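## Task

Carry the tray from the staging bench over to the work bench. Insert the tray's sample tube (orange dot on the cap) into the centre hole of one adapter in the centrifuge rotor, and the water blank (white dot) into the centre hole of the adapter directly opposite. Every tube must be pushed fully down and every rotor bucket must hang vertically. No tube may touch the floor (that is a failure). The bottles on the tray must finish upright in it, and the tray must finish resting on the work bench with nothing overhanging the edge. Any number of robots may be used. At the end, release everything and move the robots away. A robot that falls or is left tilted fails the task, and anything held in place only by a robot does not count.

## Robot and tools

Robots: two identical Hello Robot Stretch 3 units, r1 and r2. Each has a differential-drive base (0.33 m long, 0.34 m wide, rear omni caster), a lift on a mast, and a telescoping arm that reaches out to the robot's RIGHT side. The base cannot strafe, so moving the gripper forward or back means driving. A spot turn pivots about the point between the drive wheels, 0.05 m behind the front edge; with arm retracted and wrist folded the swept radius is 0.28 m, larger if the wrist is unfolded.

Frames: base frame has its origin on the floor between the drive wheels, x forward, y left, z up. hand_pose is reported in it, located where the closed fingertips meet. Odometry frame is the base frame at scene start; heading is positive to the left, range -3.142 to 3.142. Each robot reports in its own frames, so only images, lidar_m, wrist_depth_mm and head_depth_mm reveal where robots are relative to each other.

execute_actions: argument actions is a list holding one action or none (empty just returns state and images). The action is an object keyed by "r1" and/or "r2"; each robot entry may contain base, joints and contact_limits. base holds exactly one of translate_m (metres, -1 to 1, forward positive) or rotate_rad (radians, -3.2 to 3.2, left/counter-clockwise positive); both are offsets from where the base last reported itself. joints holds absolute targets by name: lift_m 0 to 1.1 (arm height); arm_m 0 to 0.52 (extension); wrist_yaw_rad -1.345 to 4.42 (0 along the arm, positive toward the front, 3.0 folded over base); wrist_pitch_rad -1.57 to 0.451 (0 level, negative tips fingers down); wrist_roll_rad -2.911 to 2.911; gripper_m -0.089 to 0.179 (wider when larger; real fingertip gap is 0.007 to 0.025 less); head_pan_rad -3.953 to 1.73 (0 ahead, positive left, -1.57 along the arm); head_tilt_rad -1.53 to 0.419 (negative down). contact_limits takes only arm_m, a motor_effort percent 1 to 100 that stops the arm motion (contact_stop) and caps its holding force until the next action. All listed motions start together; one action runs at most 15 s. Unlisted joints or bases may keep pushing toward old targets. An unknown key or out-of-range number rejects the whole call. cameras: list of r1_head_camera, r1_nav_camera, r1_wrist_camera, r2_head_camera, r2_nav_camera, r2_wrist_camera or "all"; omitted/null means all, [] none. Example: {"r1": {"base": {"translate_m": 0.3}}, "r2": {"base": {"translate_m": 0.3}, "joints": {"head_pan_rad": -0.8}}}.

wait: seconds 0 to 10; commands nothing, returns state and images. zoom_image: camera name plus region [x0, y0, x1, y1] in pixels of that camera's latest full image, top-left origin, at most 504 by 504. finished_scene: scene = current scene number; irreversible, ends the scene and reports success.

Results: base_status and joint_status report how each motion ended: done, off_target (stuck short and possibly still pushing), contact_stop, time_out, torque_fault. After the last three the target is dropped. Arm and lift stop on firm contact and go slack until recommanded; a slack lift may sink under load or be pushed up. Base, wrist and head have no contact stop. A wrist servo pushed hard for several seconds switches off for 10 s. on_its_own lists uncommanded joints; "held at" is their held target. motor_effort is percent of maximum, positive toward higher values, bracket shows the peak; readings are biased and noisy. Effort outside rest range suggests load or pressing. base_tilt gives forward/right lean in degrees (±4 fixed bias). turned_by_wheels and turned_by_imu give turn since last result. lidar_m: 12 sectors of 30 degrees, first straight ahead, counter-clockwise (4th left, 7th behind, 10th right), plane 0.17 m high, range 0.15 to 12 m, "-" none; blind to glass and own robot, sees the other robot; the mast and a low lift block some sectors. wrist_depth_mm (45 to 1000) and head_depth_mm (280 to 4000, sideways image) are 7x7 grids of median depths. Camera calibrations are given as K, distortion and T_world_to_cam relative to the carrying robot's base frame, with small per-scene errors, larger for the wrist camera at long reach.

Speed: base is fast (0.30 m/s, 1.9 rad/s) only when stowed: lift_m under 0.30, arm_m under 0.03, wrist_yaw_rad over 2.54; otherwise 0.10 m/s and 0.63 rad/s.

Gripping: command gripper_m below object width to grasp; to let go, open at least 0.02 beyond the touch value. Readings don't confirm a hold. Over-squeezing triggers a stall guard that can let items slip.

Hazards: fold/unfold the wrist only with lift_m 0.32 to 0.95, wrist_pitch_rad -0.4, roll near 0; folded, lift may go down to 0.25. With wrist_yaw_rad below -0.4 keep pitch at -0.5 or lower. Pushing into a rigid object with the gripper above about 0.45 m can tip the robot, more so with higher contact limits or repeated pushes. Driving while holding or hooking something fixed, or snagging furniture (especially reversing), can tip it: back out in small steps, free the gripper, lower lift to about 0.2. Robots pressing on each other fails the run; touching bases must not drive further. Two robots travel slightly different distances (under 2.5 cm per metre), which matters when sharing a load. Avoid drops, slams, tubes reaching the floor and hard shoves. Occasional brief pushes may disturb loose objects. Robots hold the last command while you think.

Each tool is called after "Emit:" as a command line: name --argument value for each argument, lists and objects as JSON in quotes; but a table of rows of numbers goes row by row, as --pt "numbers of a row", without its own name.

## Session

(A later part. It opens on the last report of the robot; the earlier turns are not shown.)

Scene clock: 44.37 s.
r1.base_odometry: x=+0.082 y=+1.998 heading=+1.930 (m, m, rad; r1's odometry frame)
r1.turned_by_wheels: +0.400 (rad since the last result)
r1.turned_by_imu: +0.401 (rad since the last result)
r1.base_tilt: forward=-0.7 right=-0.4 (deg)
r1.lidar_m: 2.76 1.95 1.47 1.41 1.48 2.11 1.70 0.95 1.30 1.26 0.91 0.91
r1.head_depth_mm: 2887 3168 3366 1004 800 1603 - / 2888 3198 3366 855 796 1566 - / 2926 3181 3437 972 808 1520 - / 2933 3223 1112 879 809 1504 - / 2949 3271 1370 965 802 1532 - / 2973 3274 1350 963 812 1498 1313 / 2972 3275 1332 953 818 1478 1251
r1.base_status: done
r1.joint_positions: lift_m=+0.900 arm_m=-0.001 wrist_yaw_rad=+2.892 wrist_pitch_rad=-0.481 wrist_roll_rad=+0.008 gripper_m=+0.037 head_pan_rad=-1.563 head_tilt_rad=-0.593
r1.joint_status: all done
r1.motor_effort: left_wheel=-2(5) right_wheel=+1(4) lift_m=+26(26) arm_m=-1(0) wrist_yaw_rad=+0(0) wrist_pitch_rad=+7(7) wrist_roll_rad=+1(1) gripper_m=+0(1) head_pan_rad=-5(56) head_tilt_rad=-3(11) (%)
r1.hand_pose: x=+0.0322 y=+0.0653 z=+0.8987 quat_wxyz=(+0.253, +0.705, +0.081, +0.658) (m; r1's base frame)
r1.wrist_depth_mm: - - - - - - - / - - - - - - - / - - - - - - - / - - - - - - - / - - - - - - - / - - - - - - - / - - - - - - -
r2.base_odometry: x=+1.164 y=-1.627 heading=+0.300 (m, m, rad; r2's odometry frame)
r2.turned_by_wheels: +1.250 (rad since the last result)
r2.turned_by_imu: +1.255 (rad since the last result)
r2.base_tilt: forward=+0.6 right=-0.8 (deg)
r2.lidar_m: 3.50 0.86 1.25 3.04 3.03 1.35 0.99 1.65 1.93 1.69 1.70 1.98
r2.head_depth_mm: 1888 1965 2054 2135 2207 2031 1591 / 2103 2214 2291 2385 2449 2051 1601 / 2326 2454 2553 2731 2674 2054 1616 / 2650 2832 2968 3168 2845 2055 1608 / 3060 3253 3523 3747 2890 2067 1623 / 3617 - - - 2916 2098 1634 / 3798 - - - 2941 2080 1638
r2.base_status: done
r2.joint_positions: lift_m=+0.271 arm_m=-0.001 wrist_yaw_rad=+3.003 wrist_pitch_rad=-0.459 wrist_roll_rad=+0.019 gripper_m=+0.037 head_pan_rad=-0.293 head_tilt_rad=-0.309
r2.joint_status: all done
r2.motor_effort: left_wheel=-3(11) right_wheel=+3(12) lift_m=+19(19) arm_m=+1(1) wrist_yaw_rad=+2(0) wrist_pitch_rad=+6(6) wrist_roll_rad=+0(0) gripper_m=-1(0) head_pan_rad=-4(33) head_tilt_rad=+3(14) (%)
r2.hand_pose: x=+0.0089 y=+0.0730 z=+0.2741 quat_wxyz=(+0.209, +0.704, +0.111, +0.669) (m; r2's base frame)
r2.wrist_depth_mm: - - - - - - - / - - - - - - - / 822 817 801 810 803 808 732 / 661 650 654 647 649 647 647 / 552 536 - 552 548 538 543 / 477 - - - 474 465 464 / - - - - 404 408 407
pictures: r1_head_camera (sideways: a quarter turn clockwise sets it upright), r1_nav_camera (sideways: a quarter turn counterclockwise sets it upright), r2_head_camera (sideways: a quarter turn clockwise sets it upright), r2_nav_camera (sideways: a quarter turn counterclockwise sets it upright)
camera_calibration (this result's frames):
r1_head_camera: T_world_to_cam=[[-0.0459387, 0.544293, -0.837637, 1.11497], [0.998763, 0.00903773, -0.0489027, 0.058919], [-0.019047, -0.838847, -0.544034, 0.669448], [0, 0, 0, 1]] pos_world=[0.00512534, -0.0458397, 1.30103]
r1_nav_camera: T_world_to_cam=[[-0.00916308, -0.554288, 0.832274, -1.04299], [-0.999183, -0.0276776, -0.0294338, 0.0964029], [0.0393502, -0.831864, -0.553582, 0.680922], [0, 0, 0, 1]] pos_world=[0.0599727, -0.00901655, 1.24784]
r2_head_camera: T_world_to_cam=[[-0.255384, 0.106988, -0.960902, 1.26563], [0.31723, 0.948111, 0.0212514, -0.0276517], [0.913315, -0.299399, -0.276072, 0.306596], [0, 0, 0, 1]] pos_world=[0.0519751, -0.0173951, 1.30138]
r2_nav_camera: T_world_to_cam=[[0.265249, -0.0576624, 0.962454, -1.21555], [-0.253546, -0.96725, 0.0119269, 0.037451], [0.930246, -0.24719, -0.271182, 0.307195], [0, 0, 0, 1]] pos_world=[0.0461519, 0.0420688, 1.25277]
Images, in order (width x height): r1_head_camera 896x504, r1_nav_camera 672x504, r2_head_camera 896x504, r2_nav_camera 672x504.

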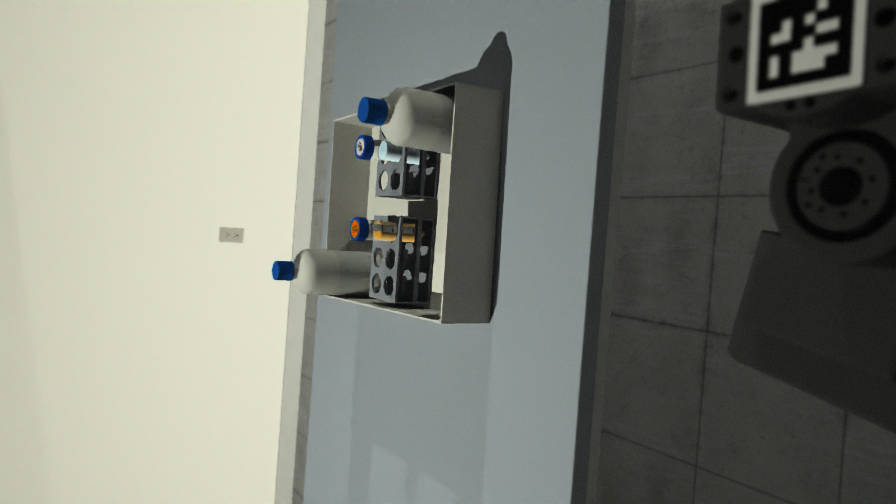

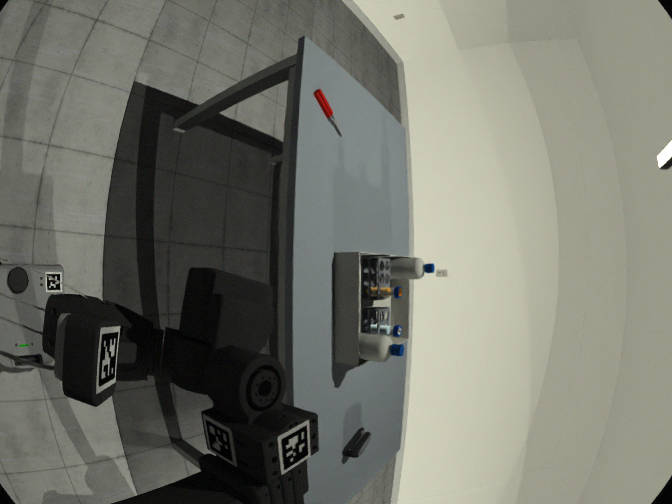

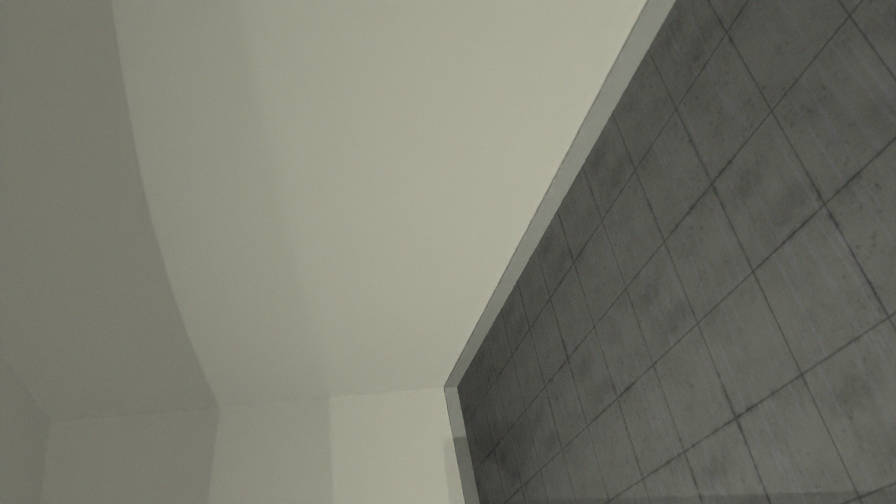

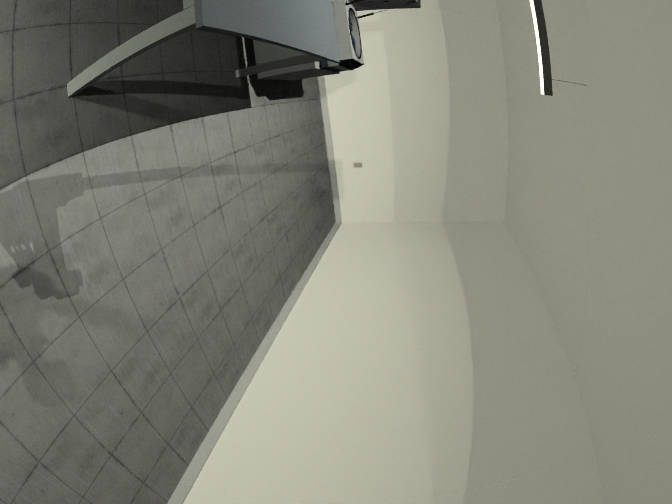

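Emit:
execute_actions --actions '[{"r1":{"joints":{"lift_m":0.94,"wrist_yaw_rad":0,"wrist_pitch_rad":-0.4,"gripper_m":0.1}},"r2":{"base":{"rotate_rad":0.3}}}]' --cameras '[]'

Emit:
execute_actions --actions '[{"r1":{"joints":{"lift_m":1.1,"wrist_pitch_rad":-1.57,"head_tilt_rad":-0.7}},"r2":{"base":{"translate_m":1}}}]' --cameras '[]'

Emit:
execute_actions --actions '[{"r1":{"joints":{"arm_m":0.5,"wrist_pitch_rad":-1.2}},"r2":{"base":{"translate_m":1},"joints":{"head_pan_rad":0.7,"head_tilt_rad":-0.4}}}]' --cameras '["r1_wrist_camera","r1_head_camera","r2_nav_camera"]'

Scene clock: 52.47 s.
r1.base_odometry: x=+0.082 y=+1.998 heading=+1.930 (m, m, rad; r1's odometry frame)
r1.turned_by_wheels: +0.000 (rad since the last result)
r1.turned_by_imu: +0.000 (rad since the last result)
r1.base_tilt: forward=-0.7 right=-0.2 (deg)
r1.lidar_m: 2.77 1.96 1.47 1.41 1.48 2.11 1.66 0.95 1.30 1.26 0.91 0.90
r1.head_depth_mm: 2892 3157 3323 1009 789 - - / 2894 3176 3384 853 793 - - / 2893 3226 3424 973 802 - - / 2939 3270 1110 877 808 - - / 2955 3241 1366 963 779 1500 1267 / 2967 3251 1353 961 812 1493 1263 / 2979 3276 1336 951 816 1486 1253
r1.base_status: not commanded
r1.joint_positions: lift_m=+0.940 arm_m=-0.001 wrist_yaw_rad=+0.002 wrist_pitch_rad=-0.419 wrist_roll_rad=+0.008 gripper_m=+0.100 head_pan_rad=-1.563 head_tilt_rad=-0.593
r1.joint_status: all done
r1.motor_effort: left_wheel=-2(2) right_wheel=+2(1) lift_m=+26(27) arm_m=-1(1) wrist_yaw_rad=-1(0) wrist_pitch_rad=+9(11) wrist_roll_rad=+1(1) gripper_m=+0(80) head_pan_rad=-5(5) head_tilt_rad=-3(3) (%)
r1.hand_pose: x=-0.0211 y=-0.3683 z=+0.9523 quat_wxyz=(+0.689, +0.147, -0.694, -0.147) (m; r1's base frame)
r1.wrist_depth_mm: - - - - - - - / - - - 868 834 992 965 / 797 766 765 679 557 703 636 / 576 586 579 564 546 544 540 / 495 466 463 456 452 445 433 / - - - - - - - / - - - - - - -
r2.base_odometry: x=+1.164 y=-1.627 heading=+0.600 (m, m, rad; r2's odometry frame)
r2.turned_by_wheels: +0.300 (rad since the last result)
r2.turned_by_imu: +0.301 (rad since the last result)
r2.base_tilt: forward=+0.7 right=-1.0 (deg)
r2.lidar_m: 2.23 0.85 1.25 3.03 1.35 0.99 1.65 2.24 1.74 1.69 1.79 2.56
r2.head_depth_mm: 2712 2814 2889 3032 2810 2012 1594 / 3213 3363 3539 3637 2821 2043 1609 / 3860 - - - 2820 2066 1614 / 3922 - - - 2860 2080 1611 / 3782 - - - 2915 2088 1614 / 3712 3857 - - 2932 2102 1624 / 3665 3779 - - 2928 2117 1627
r2.base_status: done
r2.joint_positions: lift_m=+0.271 arm_m=-0.001 wrist_yaw_rad=+3.003 wrist_pitch_rad=-0.459 wrist_roll_rad=+0.019 gripper_m=+0.037 head_pan_rad=-0.293 head_tilt_rad=-0.309
r2.joint_status: not commanded
r2.motor_effort: left_wheel=-4(12) right_wheel=+3(11) lift_m=+19(19) arm_m=+1(1) wrist_yaw_rad=+1(0) wrist_pitch_rad=+6(6) wrist_roll_rad=+0(0) gripper_m=+0(0) head_pan_rad=-4(4) head_tilt_rad=+3(3) (%)
r2.hand_pose: x=+0.0089 y=+0.0730 z=+0.2741 quat_wxyz=(+0.209, +0.704, +0.111, +0.669) (m; r2's base frame)
r2.wrist_depth_mm: - - - - - - - / - - - - - - - / 832 819 820 805 811 807 805 / 652 650 654 650 648 645 646 / 546 546 - 547 550 541 536 / 479 - - - 480 465 466 / - - - - 407 408 410
pictures: none
No camera images: the call's "cameras" was empty. Leave "cameras" out to get every camera's image.

Scene clock: 57.50 s.
r1.base_odometry: x=+0.082 y=+1.998 heading=+1.930 (m, m, rad; r1's odometry frame)
r1.turned_by_wheels: +0.000 (rad since the last result)
r1.turned_by_imu: +0.000 (rad since the last result)
r1.base_tilt: forward=-0.8 right=-0.3 (deg)
r1.lidar_m: 2.76 1.96 1.47 1.41 1.48 2.11 2.58 0.95 1.30 1.26 0.91 0.91
r1.head_depth_mm: - - - - - - - / - - - - - - - / - 3234 - - - - - / 2949 3259 1028 862 1588 - - / 2976 3299 1098 838 1621 1430 1184 / 2999 3324 1092 832 1616 1394 1201 / 3005 3327 1078 827 1610 1383 1199
r1.base_status: not commanded
r1.joint_positions: lift_m=+1.100 arm_m=-0.001 wrist_yaw_rad=+0.002 wrist_pitch_rad=-1.560 wrist_roll_rad=+0.008 gripper_m=+0.100 head_pan_rad=-1.563 head_tilt_rad=-0.691
r1.joint_status: all done
joint sent to its limit — the command would take r1.wrist_pitch_rad past its lower limit, so that joint was sent only as far as its limit.
r1.motor_effort: left_wheel=-1(2) right_wheel=+1(2) lift_m=+26(29) arm_m=+0(1) wrist_yaw_rad=-1(2) wrist_pitch_rad=-4(8) wrist_roll_rad=+0(0) gripper_m=+2(0) head_pan_rad=-4(4) head_tilt_rad=-4(12) (%)
r1.hand_pose: x=-0.0217 y=-0.1227 z=+0.9821 quat_wxyz=(+0.501, +0.495, -0.504, -0.499) (m; r1's base frame)
r1.wrist_depth_mm: - - - - - - - / - - - - - - - / - - - - - - - / - - - - - - - / - - - - - - - / - - - - - - - / - - - - - - -
r2.base_odometry: x=+1.989 y=-1.062 heading=+0.600 (m, m, rad; r2's odometry frame)
r2.turned_by_wheels: +0.000 (rad since the last result)
r2.turned_by_imu: +0.002 (rad since the last result)
r2.base_tilt: forward=+0.6 right=-0.8 (deg)
r2.lidar_m: 1.24 1.22 0.93 0.91 3.14 2.14 1.96 2.34 1.79 1.75 1.85 2.66
r2.head_depth_mm: 2853 2912 3025 3132 2806 2032 1585 / 3168 3291 3437 3611 2823 2041 1596 / 3103 3204 3359 3573 2869 2060 1604 / 2989 3156 3262 3466 2884 2071 1615 / 2928 3041 3203 3342 2913 2063 1627 / 2854 3008 3104 3275 2970 2087 1646 / 2767 2859 3022 3118 2936 2093 1639
r2.base_status: done
r2.joint_positions: lift_m=+0.271 arm_m=-0.001 wrist_yaw_rad=+3.003 wrist_pitch_rad=-0.459 wrist_roll_rad=+0.019 gripper_m=+0.037 head_pan_rad=-0.293 head_tilt_rad=-0.309
r2.joint_status: not commanded
r2.motor_effort: left_wheel=-4(9) right_wheel=+2(10) lift_m=+19(19) arm_m=+1(1) wrist_yaw_rad=+0(0) wrist_pitch_rad=+6(6) wrist_roll_rad=+0(0) gripper_m=+0(0) head_pan_rad=-4(4) head_tilt_rad=+2(3) (%)
r2.hand_pose: x=+0.0089 y=+0.0730 z=+0.2741 quat_wxyz=(+0.209, +0.704, +0.111, +0.669) (m; r2's base frame)
r2.wrist_depth_mm: - - - 916 923 - - / - - - - - - - / 807 335 813 802 804 804 806 / 644 500 656 648 649 643 642 / 548 524 - 554 553 538 538 / 479 - - - 479 468 465 / - - - - 407 404 409
pictures: none
No camera images: the call's "cameras" was empty. Leave "cameras" out to get every camera's image.

Scene clock: 62.53 s.
r1.base_odometry: x=+0.082 y=+1.998 heading=+1.930 (m, m, rad; r1's odometry frame)
r1.turned_by_wheels: +0.000 (rad since the last result)
r1.turned_by_imu: +0.000 (rad since the last result)
r1.base_tilt: forward=-0.7 right=-0.2 (deg)
r1.lidar_m: 2.76 1.96 1.47 1.41 1.48 2.11 2.58 0.95 1.30 1.26 0.91 0.91
r1.head_depth_mm: 2913 3233 1149 868 1581 1432 1238 / 2972 3294 850 843 1609 1424 1229 / 2987 3341 1020 850 1602 1412 1217 / 2951 3232 1007 845 1592 1404 1211 / 2986 3289 1087 839 1618 1399 1207 / 2978 3344 1089 833 1618 1390 1203 / 3011 3323 1078 825 1608 1387 1198
r1.base_status: not commanded
r1.joint_positions: lift_m=+1.100 arm_m=+0.500 wrist_yaw_rad=+0.000 wrist_pitch_rad=-1.207 wrist_roll_rad=+0.008 gripper_m=+0.100 head_pan_rad=-1.563 head_tilt_rad=-0.692
r1.joint_status: all done
r1.motor_effort: left_wheel=-2(2) right_wheel=+1(2) lift_m=+27(26) arm_m=+5(5) wrist_yaw_rad=+0(1) wrist_pitch_rad=+3(5) wrist_roll_rad=+1(1) gripper_m=+1(0) head_pan_rad=-4(5) head_tilt_rad=-3(4) (%)
r1.hand_pose: x=-0.0216 y=-0.7133 z=+0.9905 quat_wxyz=(+0.580, +0.400, -0.584, -0.403) (m; r1's base frame)
r1.wrist_depth_mm: 447 445 435 373 366 356 436 / 434 436 404 382 389 389 417 / 416 425 407 407 409 261 394 / 405 402 403 394 387 267 389 / 387 396 387 382 382 379 383 / 384 382 377 376 371 372 373 / 379 373 366 365 363 358 358
r2.base_odometry: x=+2.815 y=-0.497 heading=+0.600 (m, m, rad; r2's odometry frame)
r2.turned_by_wheels: +0.000 (rad since the last result)
r2.turned_by_imu: +0.002 (rad since the last result)
r2.base_tilt: forward=+0.7 right=-1.0 (deg)
r2.lidar_m: 0.54 0.29 0.32 0.85 0.90 1.19 1.18 2.43 1.86 1.82 1.93 2.34
r2.head_depth_mm: 2097 2210 2356 2468 1029 696 659 / 2241 2398 2487 2636 1007 703 700 / 2401 2458 2609 1281 1009 739 776 / 2603 1032 1106 1167 1073 794 839 / 2835 932 988 1050 941 895 867 / 3014 846 890 938 953 1000 883 / 2951 797 860 953 2399 1876 625
r2.base_status: done
r2.joint_positions: lift_m=+0.271 arm_m=-0.001 wrist_yaw_rad=+3.003 wrist_pitch_rad=-0.459 wrist_roll_rad=+0.019 gripper_m=+0.037 head_pan_rad=+0.693 head_tilt_rad=-0.396
r2.joint_status: all done
r2.motor_effort: left_wheel=-4(10) right_wheel=+3(10) lift_m=+19(20) arm_m=+1(1) wrist_yaw_rad=+0(1) wrist_pitch_rad=+6(6) wrist_roll_rad=+0(0) gripper_m=-1(0) head_pan_rad=+5(53) head_tilt_rad=-1(9) (%)
r2.hand_pose: x=+0.0089 y=+0.0730 z=+0.2741 quat_wxyz=(+0.209, +0.704, +0.111, +0.669) (m; r2's base frame)
r2.wrist_depth_mm: - - - - - 679 251 / - - - - - 687 267 / 827 807 826 822 814 745 295 / 657 654 652 641 647 375 440 / 541 546 - 555 557 385 525 / 480 - - - 479 443 464 / - - - - 404 404 406
pictures: r1_head_camera (sideways: a quarter turn clockwise sets it upright), r1_wrist_camera, r2_nav_camera (sideways: a quarter turn counterclockwise sets it upright)
camera_calibration (this result's frames):
r1_head_camera: T_world_to_cam=[[-0.0463819, 0.624348, -0.779768, 1.03953], [0.998729, 0.0135601, -0.0485487, 0.058452], [-0.0197375, -0.781029, -0.624183, 0.773721], [0, 0, 0, 1]] pos_world=[0.00510916, -0.0455239, 1.29638]
r1_wrist_camera: T_world_to_cam=[[-0.999535, 0.0194423, -0.0234996, 0.0212514], [0.0239945, 0.976899, -0.21235, 0.942311], [0.0188281, -0.212815, -0.976911, 0.975562], [0, 0, 0, 1]] pos_world=[-0.0197367, -0.713341, 1.15364]
r2_nav_camera: T_world_to_cam=[[0.257498, 0.241639, 0.935578, -1.1804], [0.66723, -0.744801, 0.00872483, 0.0360042], [0.698927, 0.621999, -0.353013, 0.415106], [0, 0, 0, 1]] pos_world=[-0.0102005, 0.0538523, 1.25058]
Images, in order (width x height): r1_head_camera 896x504, r1_wrist_camera 644x364, r2_nav_camera 672x504.

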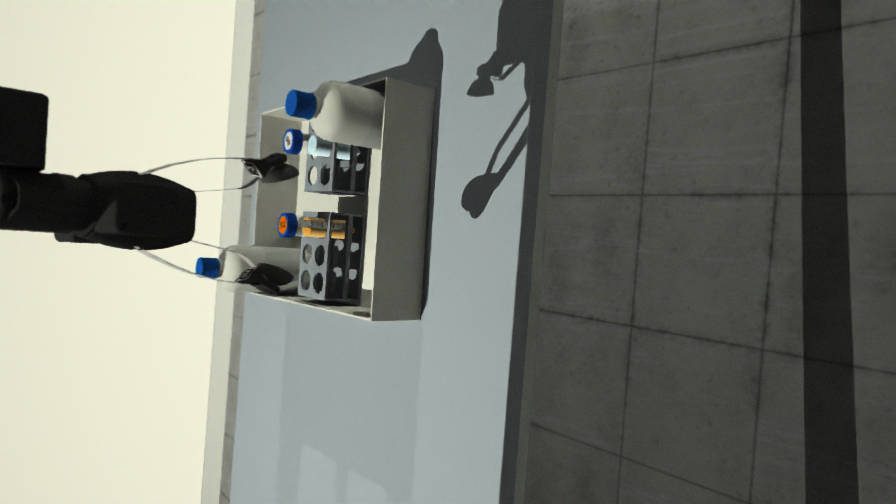

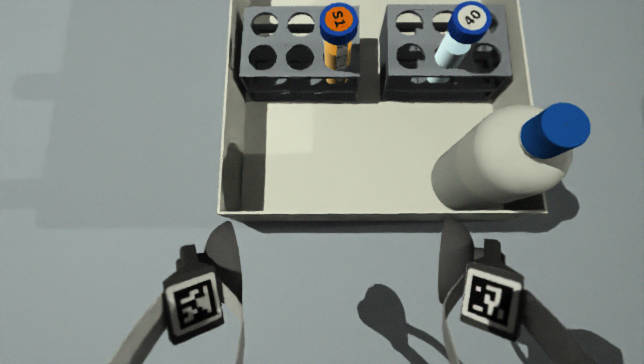

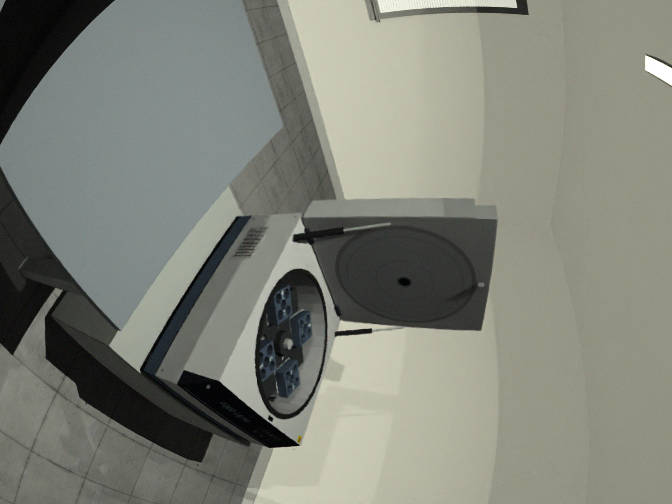

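Emit:
execute_actions --actions '[{"r1":{"base":{"rotate_rad":0.6},"joints":{"arm_m":0,"wrist_pitch_rad":-1.55}},"r2":{"base":{"translate_m":-0.75},"joints":{"head_pan_rad":0,"head_tilt_rad":-0.6}}}]' --cameras '[]'

Emit:
execute_actions --actions '[{"r1":{"base":{"translate_m":-0.33}},"r2":{"base":{"rotate_rad":1.72}}}]' --cameras '["r2_nav_camera"]'

Emit:
execute_actions --actions '[{"r1":{"base":{"rotate_rad":-0.6}},"r2":{"base":{"translate_m":1}}}]' --cameras '["r2_nav_camera","r1_nav_camera"]'

Scene clock: 70.77 s.
r1.base_odometry: x=+0.082 y=+1.998 heading=+2.529 (m, m, rad; r1's odometry frame)
r1.turned_by_wheels: +0.600 (rad since the last result)
r1.turned_by_imu: +0.602 (rad since the last result)
r1.base_tilt: forward=-0.8 right=-0.2 (deg)
r1.lidar_m: 1.83 1.42 1.41 1.52 2.31 2.59 0.94 1.28 1.26 0.90 2.80 2.76
r1.head_depth_mm: - - - - - - - / - - - - - - - / - 3845 - - - - - / 3823 3965 1113 923 1636 - - / 3582 3738 1102 1160 1586 1425 1195 / 3209 3470 2679 1974 1654 1391 1201 / 2920 3218 2662 2030 1648 1383 1199
r1.base_status: done
r1.joint_positions: lift_m=+1.100 arm_m=+0.000 wrist_yaw_rad=+0.000 wrist_pitch_rad=-1.545 wrist_roll_rad=+0.008 gripper_m=+0.100 head_pan_rad=-1.563 head_tilt_rad=-0.692
r1.joint_status: all done
r1.motor_effort: left_wheel=-1(5) right_wheel=+1(7) lift_m=+26(26) arm_m=-5(5) wrist_yaw_rad=+0(0) wrist_pitch_rad=-2(4) wrist_roll_rad=+0(0) gripper_m=+0(1) head_pan_rad=-5(5) head_tilt_rad=-2(3) (%)
r1.hand_pose: x=-0.0216 y=-0.1278 z=+0.9818 quat_wxyz=(+0.504, +0.492, -0.508, -0.496) (m; r1's base frame)
r1.wrist_depth_mm: - - - - - - - / - - - - - - - / - - - - - - - / - - - - - - - / - - - - - - - / - - - - - - - / - - - - - - -
r2.base_odometry: x=+2.195 y=-0.921 heading=+0.600 (m, m, rad; r2's odometry frame)
r2.turned_by_wheels: +0.000 (rad since the last result)
r2.turned_by_imu: -0.001 (rad since the last result)
r2.base_tilt: forward=+0.7 right=-0.9 (deg)
r2.lidar_m: 0.99 1.20 0.92 0.90 0.95 0.49 2.20 2.38 1.81 1.77 1.87 2.69
r2.head_depth_mm: 2587 2836 3023 2374 1840 1520 1280 / 2604 2849 3030 2373 1849 1507 1288 / 2613 2839 3015 2369 1865 1527 1287 / 2621 2820 3057 2386 1848 1526 1291 / 2600 2859 1950 1762 1745 1531 1289 / 2615 2821 1350 1089 1260 1456 1286 / 2638 2821 1354 1002 774 1416 1293
r2.base_status: done
r2.joint_positions: lift_m=+0.271 arm_m=-0.001 wrist_yaw_rad=+3.003 wrist_pitch_rad=-0.459 wrist_roll_rad=+0.019 gripper_m=+0.037 head_pan_rad=+0.007 head_tilt_rad=-0.593
r2.joint_status: all done
r2.motor_effort: left_wheel=-4(13) right_wheel=+2(8) lift_m=+19(19) arm_m=+1(1) wrist_yaw_rad=+1(1) wrist_pitch_rad=+6(6) wrist_roll_rad=+0(0) gripper_m=+0(0) head_pan_rad=-4(52) head_tilt_rad=-3(14) (%)
r2.hand_pose: x=+0.0089 y=+0.0730 z=+0.2741 quat_wxyz=(+0.209, +0.704, +0.111, +0.669) (m; r2's base frame)
r2.wrist_depth_mm: - - 883 883 923 919 - / - - - - - - - / 809 803 810 812 818 803 797 / 658 648 646 651 649 643 653 / 544 541 - 550 547 536 542 / 478 - - - 478 464 468 / - - - - 411 408 405
pictures: none
No camera images: the call's "cameras" was empty. Leave "cameras" out to get every camera's image.

Scene clock: 75.00 s.
r1.base_odometry: x=+0.352 y=+1.809 heading=+2.529 (m, m, rad; r1's odometry frame)
r1.turned_by_wheels: +0.000 (rad since the last result)
r1.turned_by_imu: -0.002 (rad since the last result)
r1.base_tilt: forward=-0.8 right=-0.2 (deg)
r1.lidar_m: 2.08 1.63 1.61 1.76 2.64 2.28 0.62 1.08 1.06 1.15 1.02 3.04
r1.head_depth_mm: - - - - - - - / - - - - - - - / - 3625 - - - - - / 3531 3780 1116 890 720 - - / 3770 3976 1101 838 1533 1430 1192 / 3547 3670 1093 835 1650 1389 1207 / 3284 3394 1081 886 1649 1384 1196
r1.base_status: done
r1.joint_positions: lift_m=+1.100 arm_m=+0.000 wrist_yaw_rad=+0.000 wrist_pitch_rad=-1.545 wrist_roll_rad=+0.008 gripper_m=+0.100 head_pan_rad=-1.563 head_tilt_rad=-0.692
r1.joint_status: not commanded
r1.motor_effort: left_wheel=-1(5) right_wheel=+1(3) lift_m=+27(26) arm_m=-5(4) wrist_yaw_rad=+0(0) wrist_pitch_rad=-3(2) wrist_roll_rad=+1(0) gripper_m=+1(0) head_pan_rad=-4(4) head_tilt_rad=-3(3) (%)
r1.hand_pose: x=-0.0216 y=-0.1278 z=+0.9818 quat_wxyz=(+0.504, +0.492, -0.508, -0.496) (m; r1's base frame)
r1.wrist_depth_mm: - - - - - - 348 / - - - - - - 371 / - - - - - - - / - - - - - - 851 / - - - - - - - / - - - - - - - / - - - - - - -
r2.base_odometry: x=+2.195 y=-0.921 heading=+2.320 (m, m, rad; r2's odometry frame)
r2.turned_by_wheels: +1.720 (rad since the last result)
r2.turned_by_imu: +1.725 (rad since the last result)
r2.base_tilt: forward=+0.7 right=-0.8 (deg)
r2.lidar_m: 0.90 0.50 0.49 2.53 2.12 1.78 1.77 1.99 3.03 0.99 1.07 0.90
r2.head_depth_mm: 2465 2705 2901 983 761 624 527 / 2510 2711 2933 987 765 626 529 / 2537 2781 2989 988 768 628 529 / 2575 2837 3074 989 771 628 530 / 2619 2862 3070 992 724 628 531 / 2638 2902 3165 991 732 629 533 / 2689 2990 3193 1000 774 631 532
r2.base_status: done
r2.joint_positions: lift_m=+0.271 arm_m=-0.001 wrist_yaw_rad=+3.003 wrist_pitch_rad=-0.459 wrist_roll_rad=+0.019 gripper_m=+0.037 head_pan_rad=+0.007 head_tilt_rad=-0.593
r2.joint_status: not commanded
r2.motor_effort: left_wheel=-4(12) right_wheel=+3(13) lift_m=+19(19) arm_m=+1(1) wrist_yaw_rad=+0(0) wrist_pitch_rad=+6(6) wrist_roll_rad=+0(0) gripper_m=+0(0) head_pan_rad=-3(4) head_tilt_rad=-3(3) (%)
r2.hand_pose: x=+0.0089 y=+0.0729 z=+0.2741 quat_wxyz=(+0.209, +0.704, +0.111, +0.669) (m; r2's base frame)
r2.wrist_depth_mm: - - - - - - 411 / - - - - - - 945 / 820 813 816 811 801 736 766 / 653 646 645 650 646 583 648 / 547 544 - 548 551 543 540 / 478 - - - 478 466 464 / - - - - 404 410 407
pictures: r2_nav_camera (sideways: a quarter turn counterclockwise sets it upright)
camera_calibration (this result's frames):
r2_nav_camera: T_world_to_cam=[[0.529194, 0.0251125, 0.848129, -1.06798], [0.0455178, -0.998963, 0.00117755, 0.0496236], [0.847279, 0.0379818, -0.529788, 0.644228], [0, 0, 0, 1]] pos_world=[0.0170703, 0.0519229, 1.24703]
Images, in order (width x height): r2_nav_camera 672x504.

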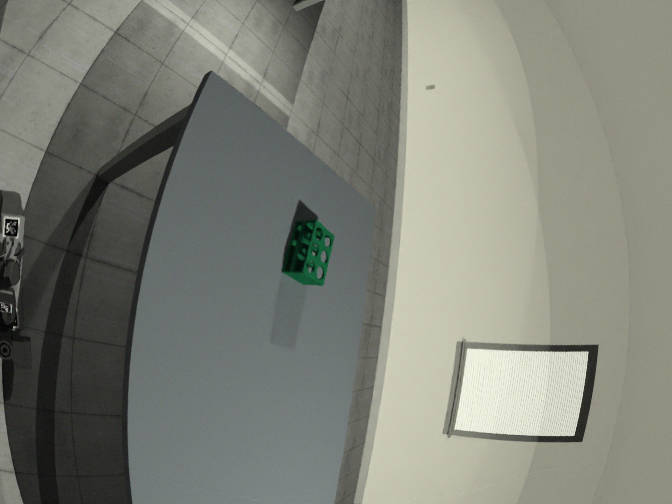

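Scene clock: 79.77 s.
r1.base_odometry: x=+0.352 y=+1.809 heading=+1.929 (m, m, rad; r1's odometry frame)
r1.turned_by_wheels: -0.600 (rad since the last result)
r1.turned_by_imu: -0.601 (rad since the last result)
r1.base_tilt: forward=-0.7 right=-0.3 (deg)
r1.lidar_m: 3.04 2.24 1.65 1.60 1.70 2.39 2.28 0.61 1.10 1.06 1.12 1.02
r1.head_depth_mm: - - - - - - - / - - - - - - - / - 3060 - - - - - / 2785 3108 1110 892 662 - - / 2788 3155 1011 698 678 1310 1194 / 2840 3162 1006 717 674 1330 1199 / 2839 3199 896 809 670 1319 1194
r1.base_status: done
r1.joint_positions: lift_m=+1.100 arm_m=+0.000 wrist_yaw_rad=+0.000 wrist_pitch_rad=-1.545 wrist_roll_rad=+0.008 gripper_m=+0.100 head_pan_rad=-1.563 head_tilt_rad=-0.692
r1.joint_status: not commanded
r1.motor_effort: left_wheel=+2(5) right_wheel=-2(5) lift_m=+26(26) arm_m=-5(5) wrist_yaw_rad=+0(0) wrist_pitch_rad=-2(3) wrist_roll_rad=+0(0) gripper_m=+0(1) head_pan_rad=-4(4) head_tilt_rad=-3(3) (%)
r1.hand_pose: x=-0.0216 y=-0.1278 z=+0.9818 quat_wxyz=(+0.504, +0.492, -0.508, -0.496) (m; r1's base frame)
r1.wrist_depth_mm: - - - - - - - / - - - - - - - / - - - - - - - / - - - - - - - / - - - - - - - / - - - - - - - / - - - - - - -
r2.base_odometry: x=+1.514 y=-0.189 heading=+2.320 (m, m, rad; r2's odometry frame)
r2.turned_by_wheels: +0.001 (rad since the last result)
r2.turned_by_imu: +0.161 (rad since the last result)
r2.base_tilt: forward=+0.6 right=-0.9 (deg)
r2.lidar_m: 0.59 3.31 0.24 0.25 2.28 2.08 2.09 2.59 1.13 1.00 0.65 0.59
r2.head_depth_mm: 2179 2428 2588 2355 761 623 526 / 2266 2454 2724 2367 764 624 501 / 2347 2573 2793 2371 763 624 481 / 2394 2619 2840 2349 767 627 491 / 2478 2745 2952 2400 768 627 530 / 2564 2789 2998 2389 1867 629 531 / 2618 2880 3157 2414 1861 1519 532
r2.base_status: translate_m off_target (by the wheels' count: +0.9999 of +1.0000)
r2.joint_positions: lift_m=+0.270 arm_m=-0.001 wrist_yaw_rad=+3.003 wrist_pitch_rad=-0.462 wrist_roll_rad=+0.020 gripper_m=+0.037 head_pan_rad=+0.001 head_tilt_rad=-0.598
r2.joint_status: not commanded
r2.on_its_own: left_wheel is at rest, and its effort (+36) is outside its rest range (-18 to +18)
r2.motor_effort: left_wheel=+36(99) right_wheel=+6(25) lift_m=+31(33) arm_m=+1(1) wrist_yaw_rad=+1(3) wrist_pitch_rad=+7(8) wrist_roll_rad=+0(1) gripper_m=-1(1) head_pan_rad=+0(4) head_tilt_rad=-1(6) (%)
r2.hand_pose: x=+0.0089 y=+0.0726 z=+0.2731 quat_wxyz=(+0.211, +0.704, +0.112, +0.669) (m; r2's base frame)
r2.wrist_depth_mm: - - - - - - - / - - - 948 - - - / 809 803 810 728 779 789 786 / 645 655 638 599 618 644 644 / 538 536 - 520 538 537 539 / 479 - - - 473 464 464 / - - - - 406 408 408
pictures: r1_nav_camera (sideways: a quarter turn counterclockwise sets it upright), r2_nav_camera (sideways: a quarter turn counterclockwise sets it upright)
camera_calibration (this result's frames):
r1_nav_camera: T_world_to_cam=[[-0.00872732, -0.633802, 0.773446, -0.966305], [-0.999215, -0.0243716, -0.0312462, 0.0987587], [0.038654, -0.773112, -0.633091, 0.784361], [0, 0, 0, 1]] pos_world=[0.0599291, -0.00364027, 1.24704]
r2_nav_camera: T_world_to_cam=[[0.533427, 0.0221259, 0.845557, -1.06466], [0.039875, -0.999204, 0.000990964, 0.049901], [0.844906, 0.033188, -0.533884, 0.649572], [0, 0, 0, 1]] pos_world=[0.0170979, 0.0518597, 1.24697]
Images, in order (width x height): r1_nav_camera 672x504, r2_nav_camera 672x504.

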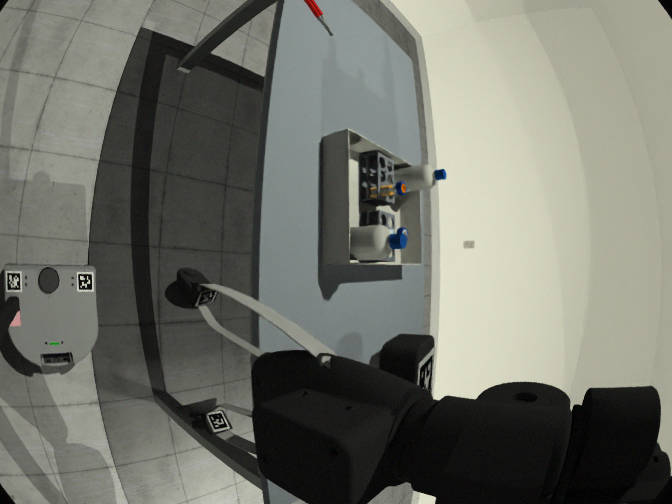

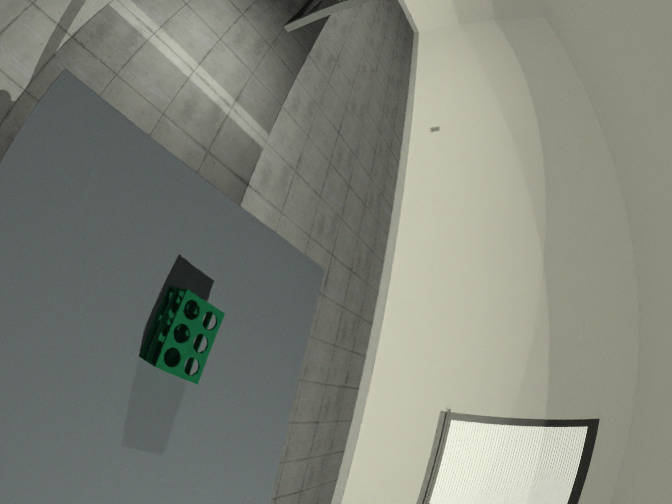

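Emit:
execute_actions --actions '[{"r1":{"base":{"translate_m":0.26}},"r2":{"base":{"translate_m":-0.3}}}]' --cameras '[]'

Emit:
execute_actions --actions '[{"r1":{"joints":{"arm_m":0.44}},"r2":{"base":{"rotate_rad":1.27}}}]' --cameras '["r2_nav_camera","r1_wrist_camera","r1_head_camera"]'

Scene clock: 85.70 s.
r1.base_odometry: x=+0.261 y=+2.052 heading=+1.930 (m, m, rad; r1's odometry frame)
r1.turned_by_wheels: +0.000 (rad since the last result)
r1.turned_by_imu: +0.002 (rad since the last result)
r1.base_tilt: forward=-0.8 right=-0.3 (deg)
r1.lidar_m: 2.77 2.21 1.66 1.60 1.68 2.39 2.53 0.83 1.10 1.07 1.13 0.80
r1.head_depth_mm: - - - - - - - / - - - - - - - / - 3054 - - - - - / 2752 3101 967 857 665 - - / 2799 3195 1007 835 677 1335 1197 / 2840 3165 1088 833 674 1333 1203 / 2848 3203 1076 825 670 1354 1194
r1.base_status: done
r1.joint_positions: lift_m=+1.100 arm_m=+0.000 wrist_yaw_rad=+0.000 wrist_pitch_rad=-1.545 wrist_roll_rad=+0.008 gripper_m=+0.100 head_pan_rad=-1.563 head_tilt_rad=-0.692
r1.joint_status: not commanded
r1.motor_effort: left_wheel=+1(6) right_wheel=-2(3) lift_m=+26(26) arm_m=-6(5) wrist_yaw_rad=-1(0) wrist_pitch_rad=-3(3) wrist_roll_rad=+1(1) gripper_m=+1(1) head_pan_rad=-5(4) head_tilt_rad=-3(3) (%)
r1.hand_pose: x=-0.0216 y=-0.1278 z=+0.9818 quat_wxyz=(+0.504, +0.492, -0.508, -0.496) (m; r1's base frame)
r1.wrist_depth_mm: 911 - - - - - - / - - - - - - - / - - - - - - - / - - - - - - - / - - - - - - - / - - - - - - - / - - - - - - -
r2.base_odometry: x=+1.719 y=-0.408 heading=+2.320 (m, m, rad; r2's odometry frame)
r2.turned_by_wheels: +0.000 (rad since the last result)
r2.turned_by_imu: -0.001 (rad since the last result)
r2.base_tilt: forward=+0.9 right=-0.9 (deg)
r2.lidar_m: 0.88 0.42 2.13 2.99 1.97 1.80 1.82 2.24 3.08 1.05 0.95 0.87
r2.head_depth_mm: 2456 2636 2854 973 758 621 525 / 2523 2717 2941 978 761 622 527 / 2593 2817 3004 979 707 623 527 / 2636 2890 3100 981 720 625 529 / 2758 3003 3171 989 767 627 531 / 2808 3105 3275 2409 768 628 531 / 2885 3220 3409 2406 1818 630 531
r2.base_status: done
r2.joint_positions: lift_m=+0.270 arm_m=-0.001 wrist_yaw_rad=+3.003 wrist_pitch_rad=-0.462 wrist_roll_rad=+0.020 gripper_m=+0.037 head_pan_rad=+0.001 head_tilt_rad=-0.598
r2.joint_status: not commanded
r2.motor_effort: left_wheel=-1(29) right_wheel=+0(12) lift_m=+31(31) arm_m=+1(1) wrist_yaw_rad=+1(1) wrist_pitch_rad=+7(7) wrist_roll_rad=-1(0) gripper_m=+0(0) head_pan_rad=-1(0) head_tilt_rad=-1(1) (%)
r2.hand_pose: x=+0.0089 y=+0.0726 z=+0.2731 quat_wxyz=(+0.211, +0.704, +0.112, +0.669) (m; r2's base frame)
r2.wrist_depth_mm: - - - - - - - / - - - - - - - / 799 810 816 816 803 808 383 / 651 651 647 649 645 637 419 / 541 546 - 552 546 523 483 / 478 - - - 478 465 460 / - - - - 407 407 405
pictures: none
No camera images: the call's "cameras" was empty. Leave "cameras" out to get every camera's image.

Scene clock: 90.13 s.
r1.base_odometry: x=+0.261 y=+2.052 heading=+1.930 (m, m, rad; r1's odometry frame)
r1.turned_by_wheels: +0.000 (rad since the last result)
r1.turned_by_imu: +0.000 (rad since the last result)
r1.base_tilt: forward=-0.8 right=-0.2 (deg)
r1.lidar_m: 2.77 2.22 1.67 1.60 1.68 2.39 2.53 0.83 1.10 1.07 1.13 0.79
r1.head_depth_mm: 2772 3053 1144 863 697 1341 1231 / 2831 3100 1088 688 690 1332 1223 / - 3160 1098 822 687 1325 1215 / 2764 3146 998 832 682 1346 1210 / 2824 3152 1007 835 679 1336 1208 / 2815 3161 1089 834 672 1333 1200 / 2838 3175 1078 825 669 1353 1199
r1.base_status: not commanded
r1.joint_positions: lift_m=+1.100 arm_m=+0.440 wrist_yaw_rad=+0.000 wrist_pitch_rad=-1.545 wrist_roll_rad=+0.008 gripper_m=+0.100 head_pan_rad=-1.563 head_tilt_rad=-0.692
r1.joint_status: all done
r1.motor_effort: left_wheel=+1(2) right_wheel=-2(2) lift_m=+26(26) arm_m=+5(6) wrist_yaw_rad=+0(0) wrist_pitch_rad=-2(2) wrist_roll_rad=+1(1) gripper_m=+0(1) head_pan_rad=-4(5) head_tilt_rad=-3(3) (%)
r1.hand_pose: x=-0.0216 y=-0.5670 z=+0.9818 quat_wxyz=(+0.504, +0.491, -0.508, -0.496) (m; r1's base frame)
r1.wrist_depth_mm: 358 360 314 296 318 291 344 / 362 366 357 356 360 353 356 / 375 368 366 362 357 231 359 / 383 383 368 372 358 235 367 / 386 385 382 385 380 374 377 / 401 395 402 389 386 389 386 / - - - 393 397 - 395
r2.base_odometry: x=+1.719 y=-0.408 heading=-2.693 (m, m, rad; r2's odometry frame)
r2.turned_by_wheels: +1.270 (rad since the last result)
r2.turned_by_imu: +1.275 (rad since the last result)
r2.base_tilt: forward=+0.7 right=-0.8 (deg)
r2.lidar_m: 2.13 2.39 1.84 1.80 1.90 2.76 1.05 1.15 0.88 0.87 0.92 0.42
r2.head_depth_mm: - 2455 3260 2363 1838 1512 1288 / - 2427 3244 2357 1850 1503 1284 / - 3180 2953 2355 1848 1507 1284 / - - 3143 2385 1841 1526 1282 / - - 3003 2389 1854 1522 1281 / - - 3377 2381 1872 1518 1296 / - - 3402 2386 1866 1526 1295
r2.base_status: done
r2.joint_positions: lift_m=+0.270 arm_m=-0.001 wrist_yaw_rad=+3.003 wrist_pitch_rad=-0.462 wrist_roll_rad=+0.020 gripper_m=+0.037 head_pan_rad=+0.001 head_tilt_rad=-0.598
r2.joint_status: not commanded
r2.motor_effort: left_wheel=-4(12) right_wheel=+3(12) lift_m=+31(31) arm_m=+1(1) wrist_yaw_rad=+0(1) wrist_pitch_rad=+7(7) wrist_roll_rad=+0(0) gripper_m=+0(0) head_pan_rad=+0(1) head_tilt_rad=-1(1) (%)
r2.hand_pose: x=+0.0089 y=+0.0725 z=+0.2731 quat_wxyz=(+0.211, +0.704, +0.112, +0.669) (m; r2's base frame)
r2.wrist_depth_mm: - - - - - - - / - - - - - - - / 811 798 804 796 795 801 802 / 652 648 647 640 650 651 643 / 543 546 - 552 552 532 538 / 480 - - - 470 464 463 / - - - - 405 405 404
pictures: r1_head_camera (sideways: a quarter turn clockwise sets it upright), r1_wrist_camera, r2_nav_camera (sideways: a quarter turn counterclockwise sets it upright)
camera_calibration (this result's frames):
r1_head_camera: T_world_to_cam=[[-0.0463683, 0.624403, -0.779724, 1.03948], [0.998729, 0.013541, -0.0485483, 0.0584515], [-0.0197555, -0.780985, -0.624238, 0.773793], [0, 0, 0, 1]] pos_world=[0.00510813, -0.0455235, 1.29637]
r1_wrist_camera: T_world_to_cam=[[-0.999525, 0.026516, -0.0157025, 0.0145626], [0.0243649, 0.991964, 0.124154, 0.475719], [0.0188684, 0.123712, -0.992139, 1.20391], [0, 0, 0, 1]] pos_world=[-0.019751, -0.621221, 1.13561]
r2_nav_camera: T_world_to_cam=[[0.533419, 0.0221193, 0.845562, -1.06466], [0.0398627, -0.999205, 0.000991323, 0.0499006], [0.844911, 0.0331776, -0.533876, 0.649562], [0, 0, 0, 1]] pos_world=[0.0170991, 0.0518596, 1.24697]
Images, in order (width x height): r1_head_camera 896x504, r1_wrist_camera 644x364, r2_nav_camera 672x504.

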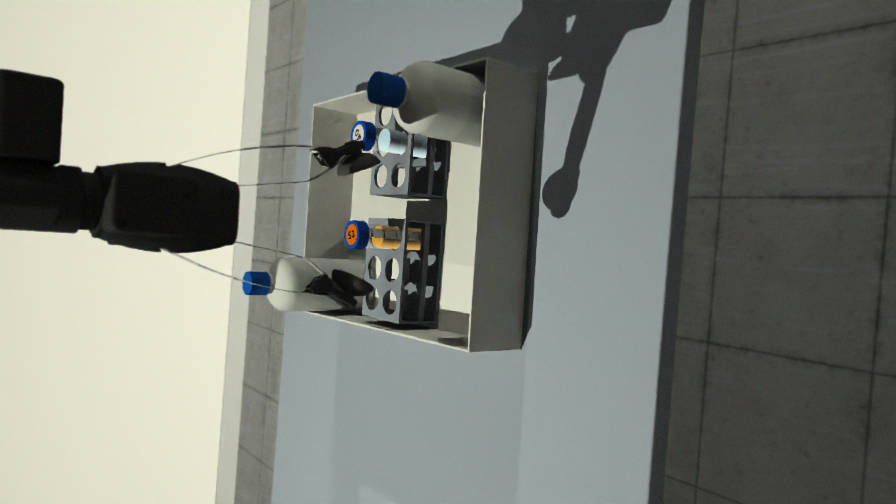

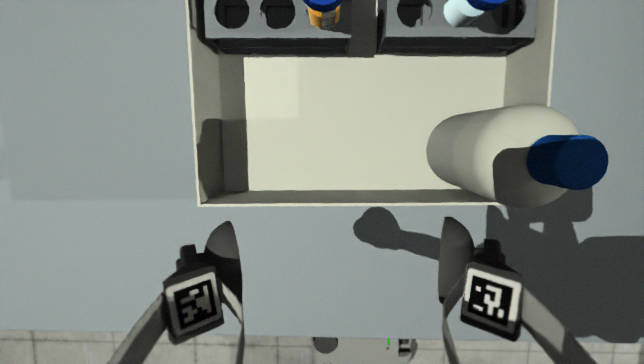

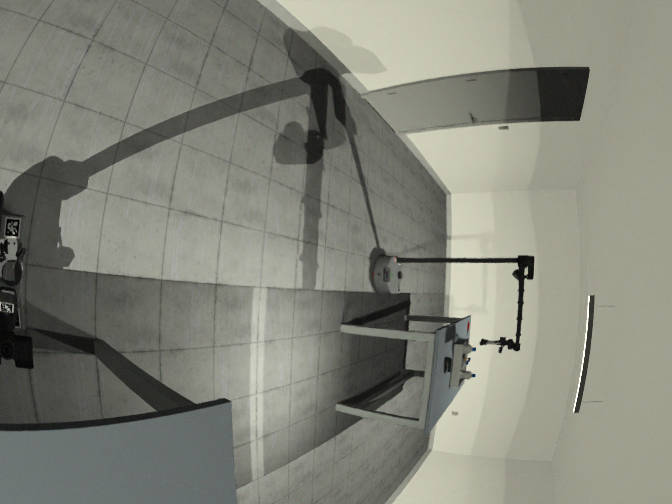

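Emit:
execute_actions --actions '[{"r1":{"base":{"translate_m":-0.04},"joints":{"wrist_roll_rad":1.57,"gripper_m":0.07,"lift_m":1.06}},"r2":{"base":{"translate_m":1}}}]' --cameras '["r2_nav_camera","r1_wrist_camera"]'

Emit:
execute_actions --actions '[{"r1":{"joints":{"lift_m":0.99}},"r2":{"base":{"rotate_rad":-1.3}}}]' --cameras '["r2_nav_camera","r1_wrist_camera","r1_head_camera"]'

Scene clock: 97.67 s.
r1.base_odometry: x=+0.275 y=+2.015 heading=+1.930 (m, m, rad; r1's odometry frame)
r1.turned_by_wheels: +0.000 (rad since the last result)
r1.turned_by_imu: +0.000 (rad since the last result)
r1.base_tilt: forward=-0.7 right=-0.3 (deg)
r1.lidar_m: 2.81 2.22 1.67 1.60 1.68 2.39 1.82 0.79 1.10 1.07 1.12 0.83
r1.head_depth_mm: 2821 3052 1149 866 695 1334 1228 / 2721 3025 1134 703 691 1327 1226 / - 3148 1021 708 687 1323 1215 / 2818 3084 1026 815 683 1339 1209 / 2813 3149 937 831 678 1338 1204 / 2801 3172 1082 805 675 1334 1201 / 2840 3173 1074 827 670 1352 1193
r1.base_status: done
r1.joint_positions: lift_m=+1.060 arm_m=+0.440 wrist_yaw_rad=+0.000 wrist_pitch_rad=-1.545 wrist_roll_rad=+1.563 gripper_m=+0.070 head_pan_rad=-1.563 head_tilt_rad=-0.692
r1.joint_status: all done
r1.motor_effort: left_wheel=+2(2) right_wheel=-2(6) lift_m=+21(25) arm_m=+4(5) wrist_yaw_rad=+0(0) wrist_pitch_rad=-3(3) wrist_roll_rad=+3(5) gripper_m=+1(78) head_pan_rad=-4(5) head_tilt_rad=-3(3) (%)
r1.hand_pose: x=-0.0215 y=-0.5667 z=+0.9421 quat_wxyz=(+0.003, +0.002, -0.716, -0.698) (m; r1's base frame)
r1.wrist_depth_mm: 267 265 146 264 310 311 - / 322 267 182 188 320 311 - / 322 275 331 329 323 321 - / 341 309 338 333 333 329 - / 349 302 343 340 339 343 - / 339 290 - 350 352 - - / 345 303 346 358 356 355 -
r2.base_odometry: x=+0.818 y=-0.842 heading=-2.693 (m, m, rad; r2's odometry frame)
r2.turned_by_wheels: +0.000 (rad since the last result)
r2.turned_by_imu: +0.002 (rad since the last result)
r2.base_tilt: forward=+0.6 right=-0.8 (deg)
r2.lidar_m: 1.76 2.28 1.77 1.73 1.83 2.66 2.04 0.67 1.11 2.98 1.49 1.16
r2.head_depth_mm: 1560 2230 1359 1306 1771 1501 1274 / - 2221 1643 2367 1735 1503 1276 / - - 3089 2356 1836 1515 1286 / - - 3335 2102 1855 1519 1275 / 3909 - 3148 2222 1866 1524 1294 / - - 3324 2403 1866 1526 1281 / - - 3372 2423 1870 1530 1291
r2.base_status: done
r2.joint_positions: lift_m=+0.270 arm_m=-0.001 wrist_yaw_rad=+3.003 wrist_pitch_rad=-0.462 wrist_roll_rad=+0.020 gripper_m=+0.037 head_pan_rad=+0.001 head_tilt_rad=-0.598
r2.joint_status: not commanded
r2.motor_effort: left_wheel=-4(11) right_wheel=+3(11) lift_m=+30(31) arm_m=+1(1) wrist_yaw_rad=+1(1) wrist_pitch_rad=+7(7) wrist_roll_rad=+0(1) gripper_m=+0(0) head_pan_rad=+0(0) head_tilt_rad=-1(1) (%)
r2.hand_pose: x=+0.0089 y=+0.0725 z=+0.2731 quat_wxyz=(+0.211, +0.704, +0.112, +0.669) (m; r2's base frame)
r2.wrist_depth_mm: - - - - - - - / - - - - - - - / 816 801 808 816 801 807 797 / 643 658 644 647 636 645 644 / 545 547 - 551 544 537 539 / 480 - - - 478 463 464 / - - - - 407 408 407
pictures: r1_wrist_camera, r2_nav_camera (sideways: a quarter turn counterclockwise sets it upright)
camera_calibration (this result's frames):
r1_wrist_camera: T_world_to_cam=[[0.0103986, 0.99912, -0.0406439, 0.610486], [0.988963, -0.00426828, 0.148098, -0.0859999], [0.147794, -0.0417353, -0.988137, 1.0697], [0, 0, 0, 1]] pos_world=[-0.0793931, -0.565671, 1.09456]
r2_nav_camera: T_world_to_cam=[[0.533419, 0.0221195, 0.845562, -1.06466], [0.039863, -0.999205, 0.000991327, 0.0499006], [0.844911, 0.0331778, -0.533876, 0.649562], [0, 0, 0, 1]] pos_world=[0.0170991, 0.0518596, 1.24697]
Images, in order (width x height): r1_wrist_camera 644x364, r2_nav_camera 672x504.

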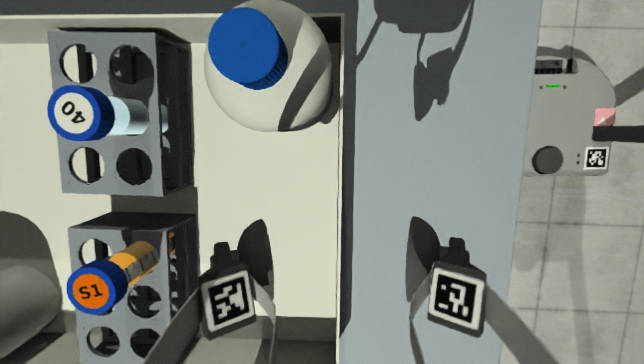

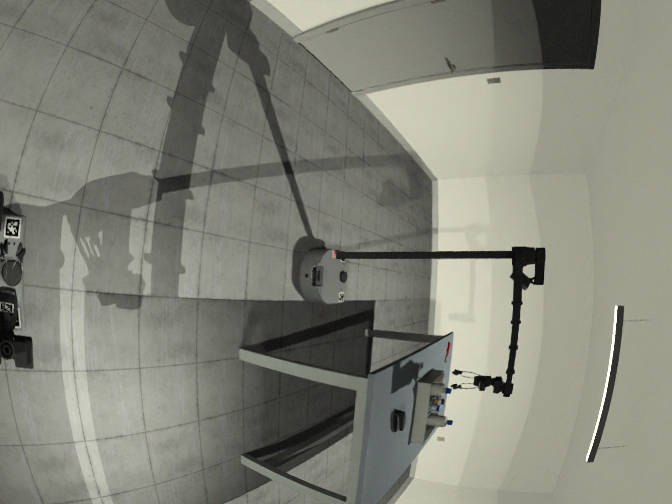

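Scene clock: 99.70 s.
r1.base_odometry: x=+0.275 y=+2.015 heading=+1.930 (m, m, rad; r1's odometry frame)
r1.turned_by_wheels: +0.000 (rad since the last result)
r1.turned_by_imu: +0.000 (rad since the last result)
r1.base_tilt: forward=-0.8 right=-0.3 (deg)
r1.lidar_m: 2.82 2.22 1.66 1.60 1.68 2.39 1.72 0.80 1.10 1.07 1.13 0.83
r1.head_depth_mm: 2701 - 1096 868 697 1336 1230 / 2691 3146 1091 704 693 1327 1228 / 2687 - 994 708 687 1323 1218 / 2789 3090 1002 812 682 1344 1215 / 2802 3129 935 834 678 1343 1208 / 2819 3150 1089 801 674 1330 1201 / 2851 3230 1072 827 670 1346 1198
r1.base_status: not commanded
r1.joint_positions: lift_m=+0.990 arm_m=+0.440 wrist_yaw_rad=+0.000 wrist_pitch_rad=-1.545 wrist_roll_rad=+1.563 gripper_m=+0.070 head_pan_rad=-1.563 head_tilt_rad=-0.692
r1.joint_status: all done
r1.motor_effort: left_wheel=+2(2) right_wheel=-2(1) lift_m=+21(23) arm_m=+4(4) wrist_yaw_rad=+0(1) wrist_pitch_rad=-2(3) wrist_roll_rad=+4(4) gripper_m=+1(0) head_pan_rad=-4(4) head_tilt_rad=-3(4) (%)
r1.hand_pose: x=-0.0215 y=-0.5667 z=+0.8721 quat_wxyz=(+0.003, +0.002, -0.716, -0.698) (m; r1's base frame)
r1.wrist_depth_mm: 195 79 90 121 243 241 926 / 198 200 114 136 250 250 247 / 203 256 134 259 255 252 253 / 211 260 267 264 263 262 - / 247 273 271 269 266 267 - / 217 251 - 277 275 274 - / 223 262 285 283 284 282 -
r2.base_odometry: x=+0.818 y=-0.842 heading=+2.290 (m, m, rad; r2's odometry frame)
r2.turned_by_wheels: -1.300 (rad since the last result)
r2.turned_by_imu: -1.305 (rad since the last result)
r2.base_tilt: forward=+0.6 right=-0.8 (deg)
r2.lidar_m: 3.00 1.46 1.16 1.76 1.93 1.73 1.74 2.11 4.04 0.67 1.11 2.99
r2.head_depth_mm: 2498 2724 2914 2340 1832 1513 1280 / 2563 2787 2945 2361 1829 1505 1273 / 2638 2862 3050 2361 1848 1522 1278 / 2703 2921 3130 2371 1853 1513 1281 / 2760 3067 3214 2377 1851 1517 1290 / 2817 3130 3246 2404 1865 1522 1288 / 2921 3212 3375 2406 1872 1521 1291
r2.base_status: done
r2.joint_positions: lift_m=+0.270 arm_m=-0.001 wrist_yaw_rad=+3.003 wrist_pitch_rad=-0.462 wrist_roll_rad=+0.020 gripper_m=+0.037 head_pan_rad=+0.001 head_tilt_rad=-0.598
r2.joint_status: not commanded
r2.motor_effort: left_wheel=+1(11) right_wheel=-3(9) lift_m=+31(31) arm_m=+0(0) wrist_yaw_rad=+0(1) wrist_pitch_rad=+7(7) wrist_roll_rad=+0(0) gripper_m=+0(0) head_pan_rad=-1(0) head_tilt_rad=-1(1) (%)
r2.hand_pose: x=+0.0089 y=+0.0725 z=+0.2731 quat_wxyz=(+0.211, +0.704, +0.112, +0.669) (m; r2's base frame)
r2.wrist_depth_mm: - - - - - - - / - - - - - - - / 814 811 808 802 806 790 804 / 653 646 654 649 642 643 646 / 537 539 - 553 550 537 535 / 481 - - - 477 460 463 / - - - - 404 406 407
pictures: r1_head_camera (sideways: a quarter turn clockwise sets it upright), r1_wrist_camera, r2_nav_camera (sideways: a quarter turn counterclockwise sets it upright)
camera_calibration (this result's frames):
r1_head_camera: T_world_to_cam=[[-0.0463683, 0.624403, -0.779724, 1.03948], [0.998729, 0.0135411, -0.0485483, 0.0584515], [-0.0197554, -0.780985, -0.624238, 0.773793], [0, 0, 0, 1]] pos_world=[0.00510814, -0.0455235, 1.29637]
r1_wrist_camera: T_world_to_cam=[[0.0104781, 0.999119, -0.0406439, 0.607642], [0.988963, -0.00434691, 0.1481, -0.07568], [0.147793, -0.0417472, -0.988137, 1.00053], [0, 0, 0, 1]] pos_world=[-0.0793933, -0.565667, 1.02456]
r2_nav_camera: T_world_to_cam=[[0.533419, 0.0221194, 0.845562, -1.06466], [0.0398628, -0.999205, 0.000991327, 0.0499006], [0.844911, 0.0331777, -0.533876, 0.649562], [0, 0, 0, 1]] pos_world=[0.0170991, 0.0518596, 1.24697]
Images, in order (width x height): r1_head_camera 896x504, r1_wrist_camera 644x364, r2_nav_camera 672x504.

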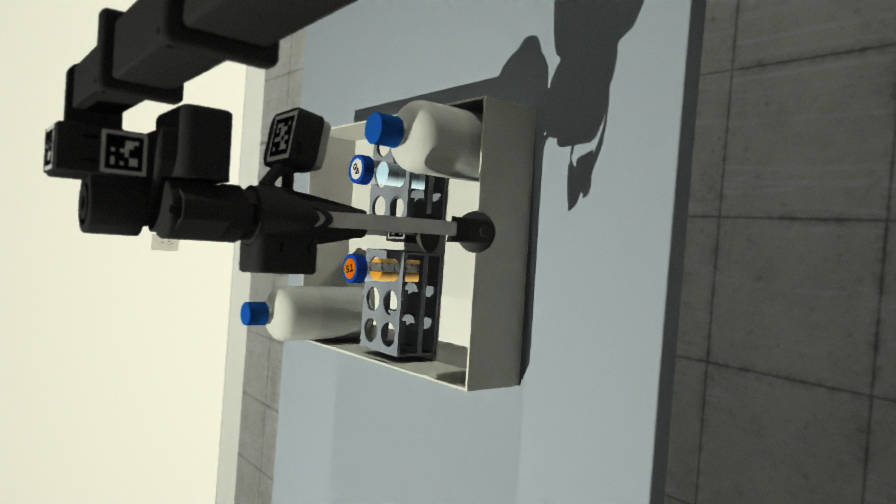

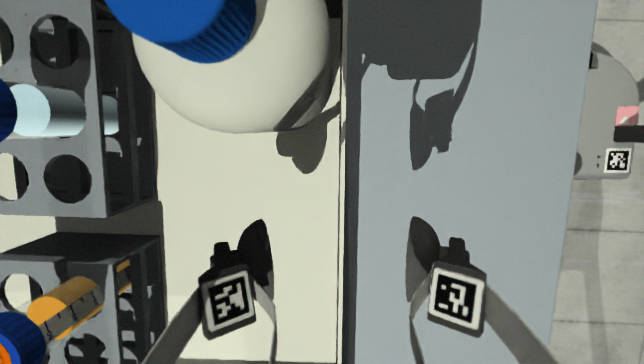

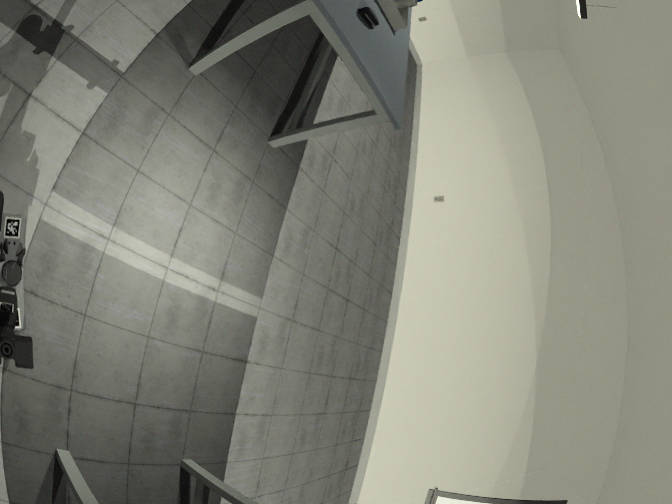

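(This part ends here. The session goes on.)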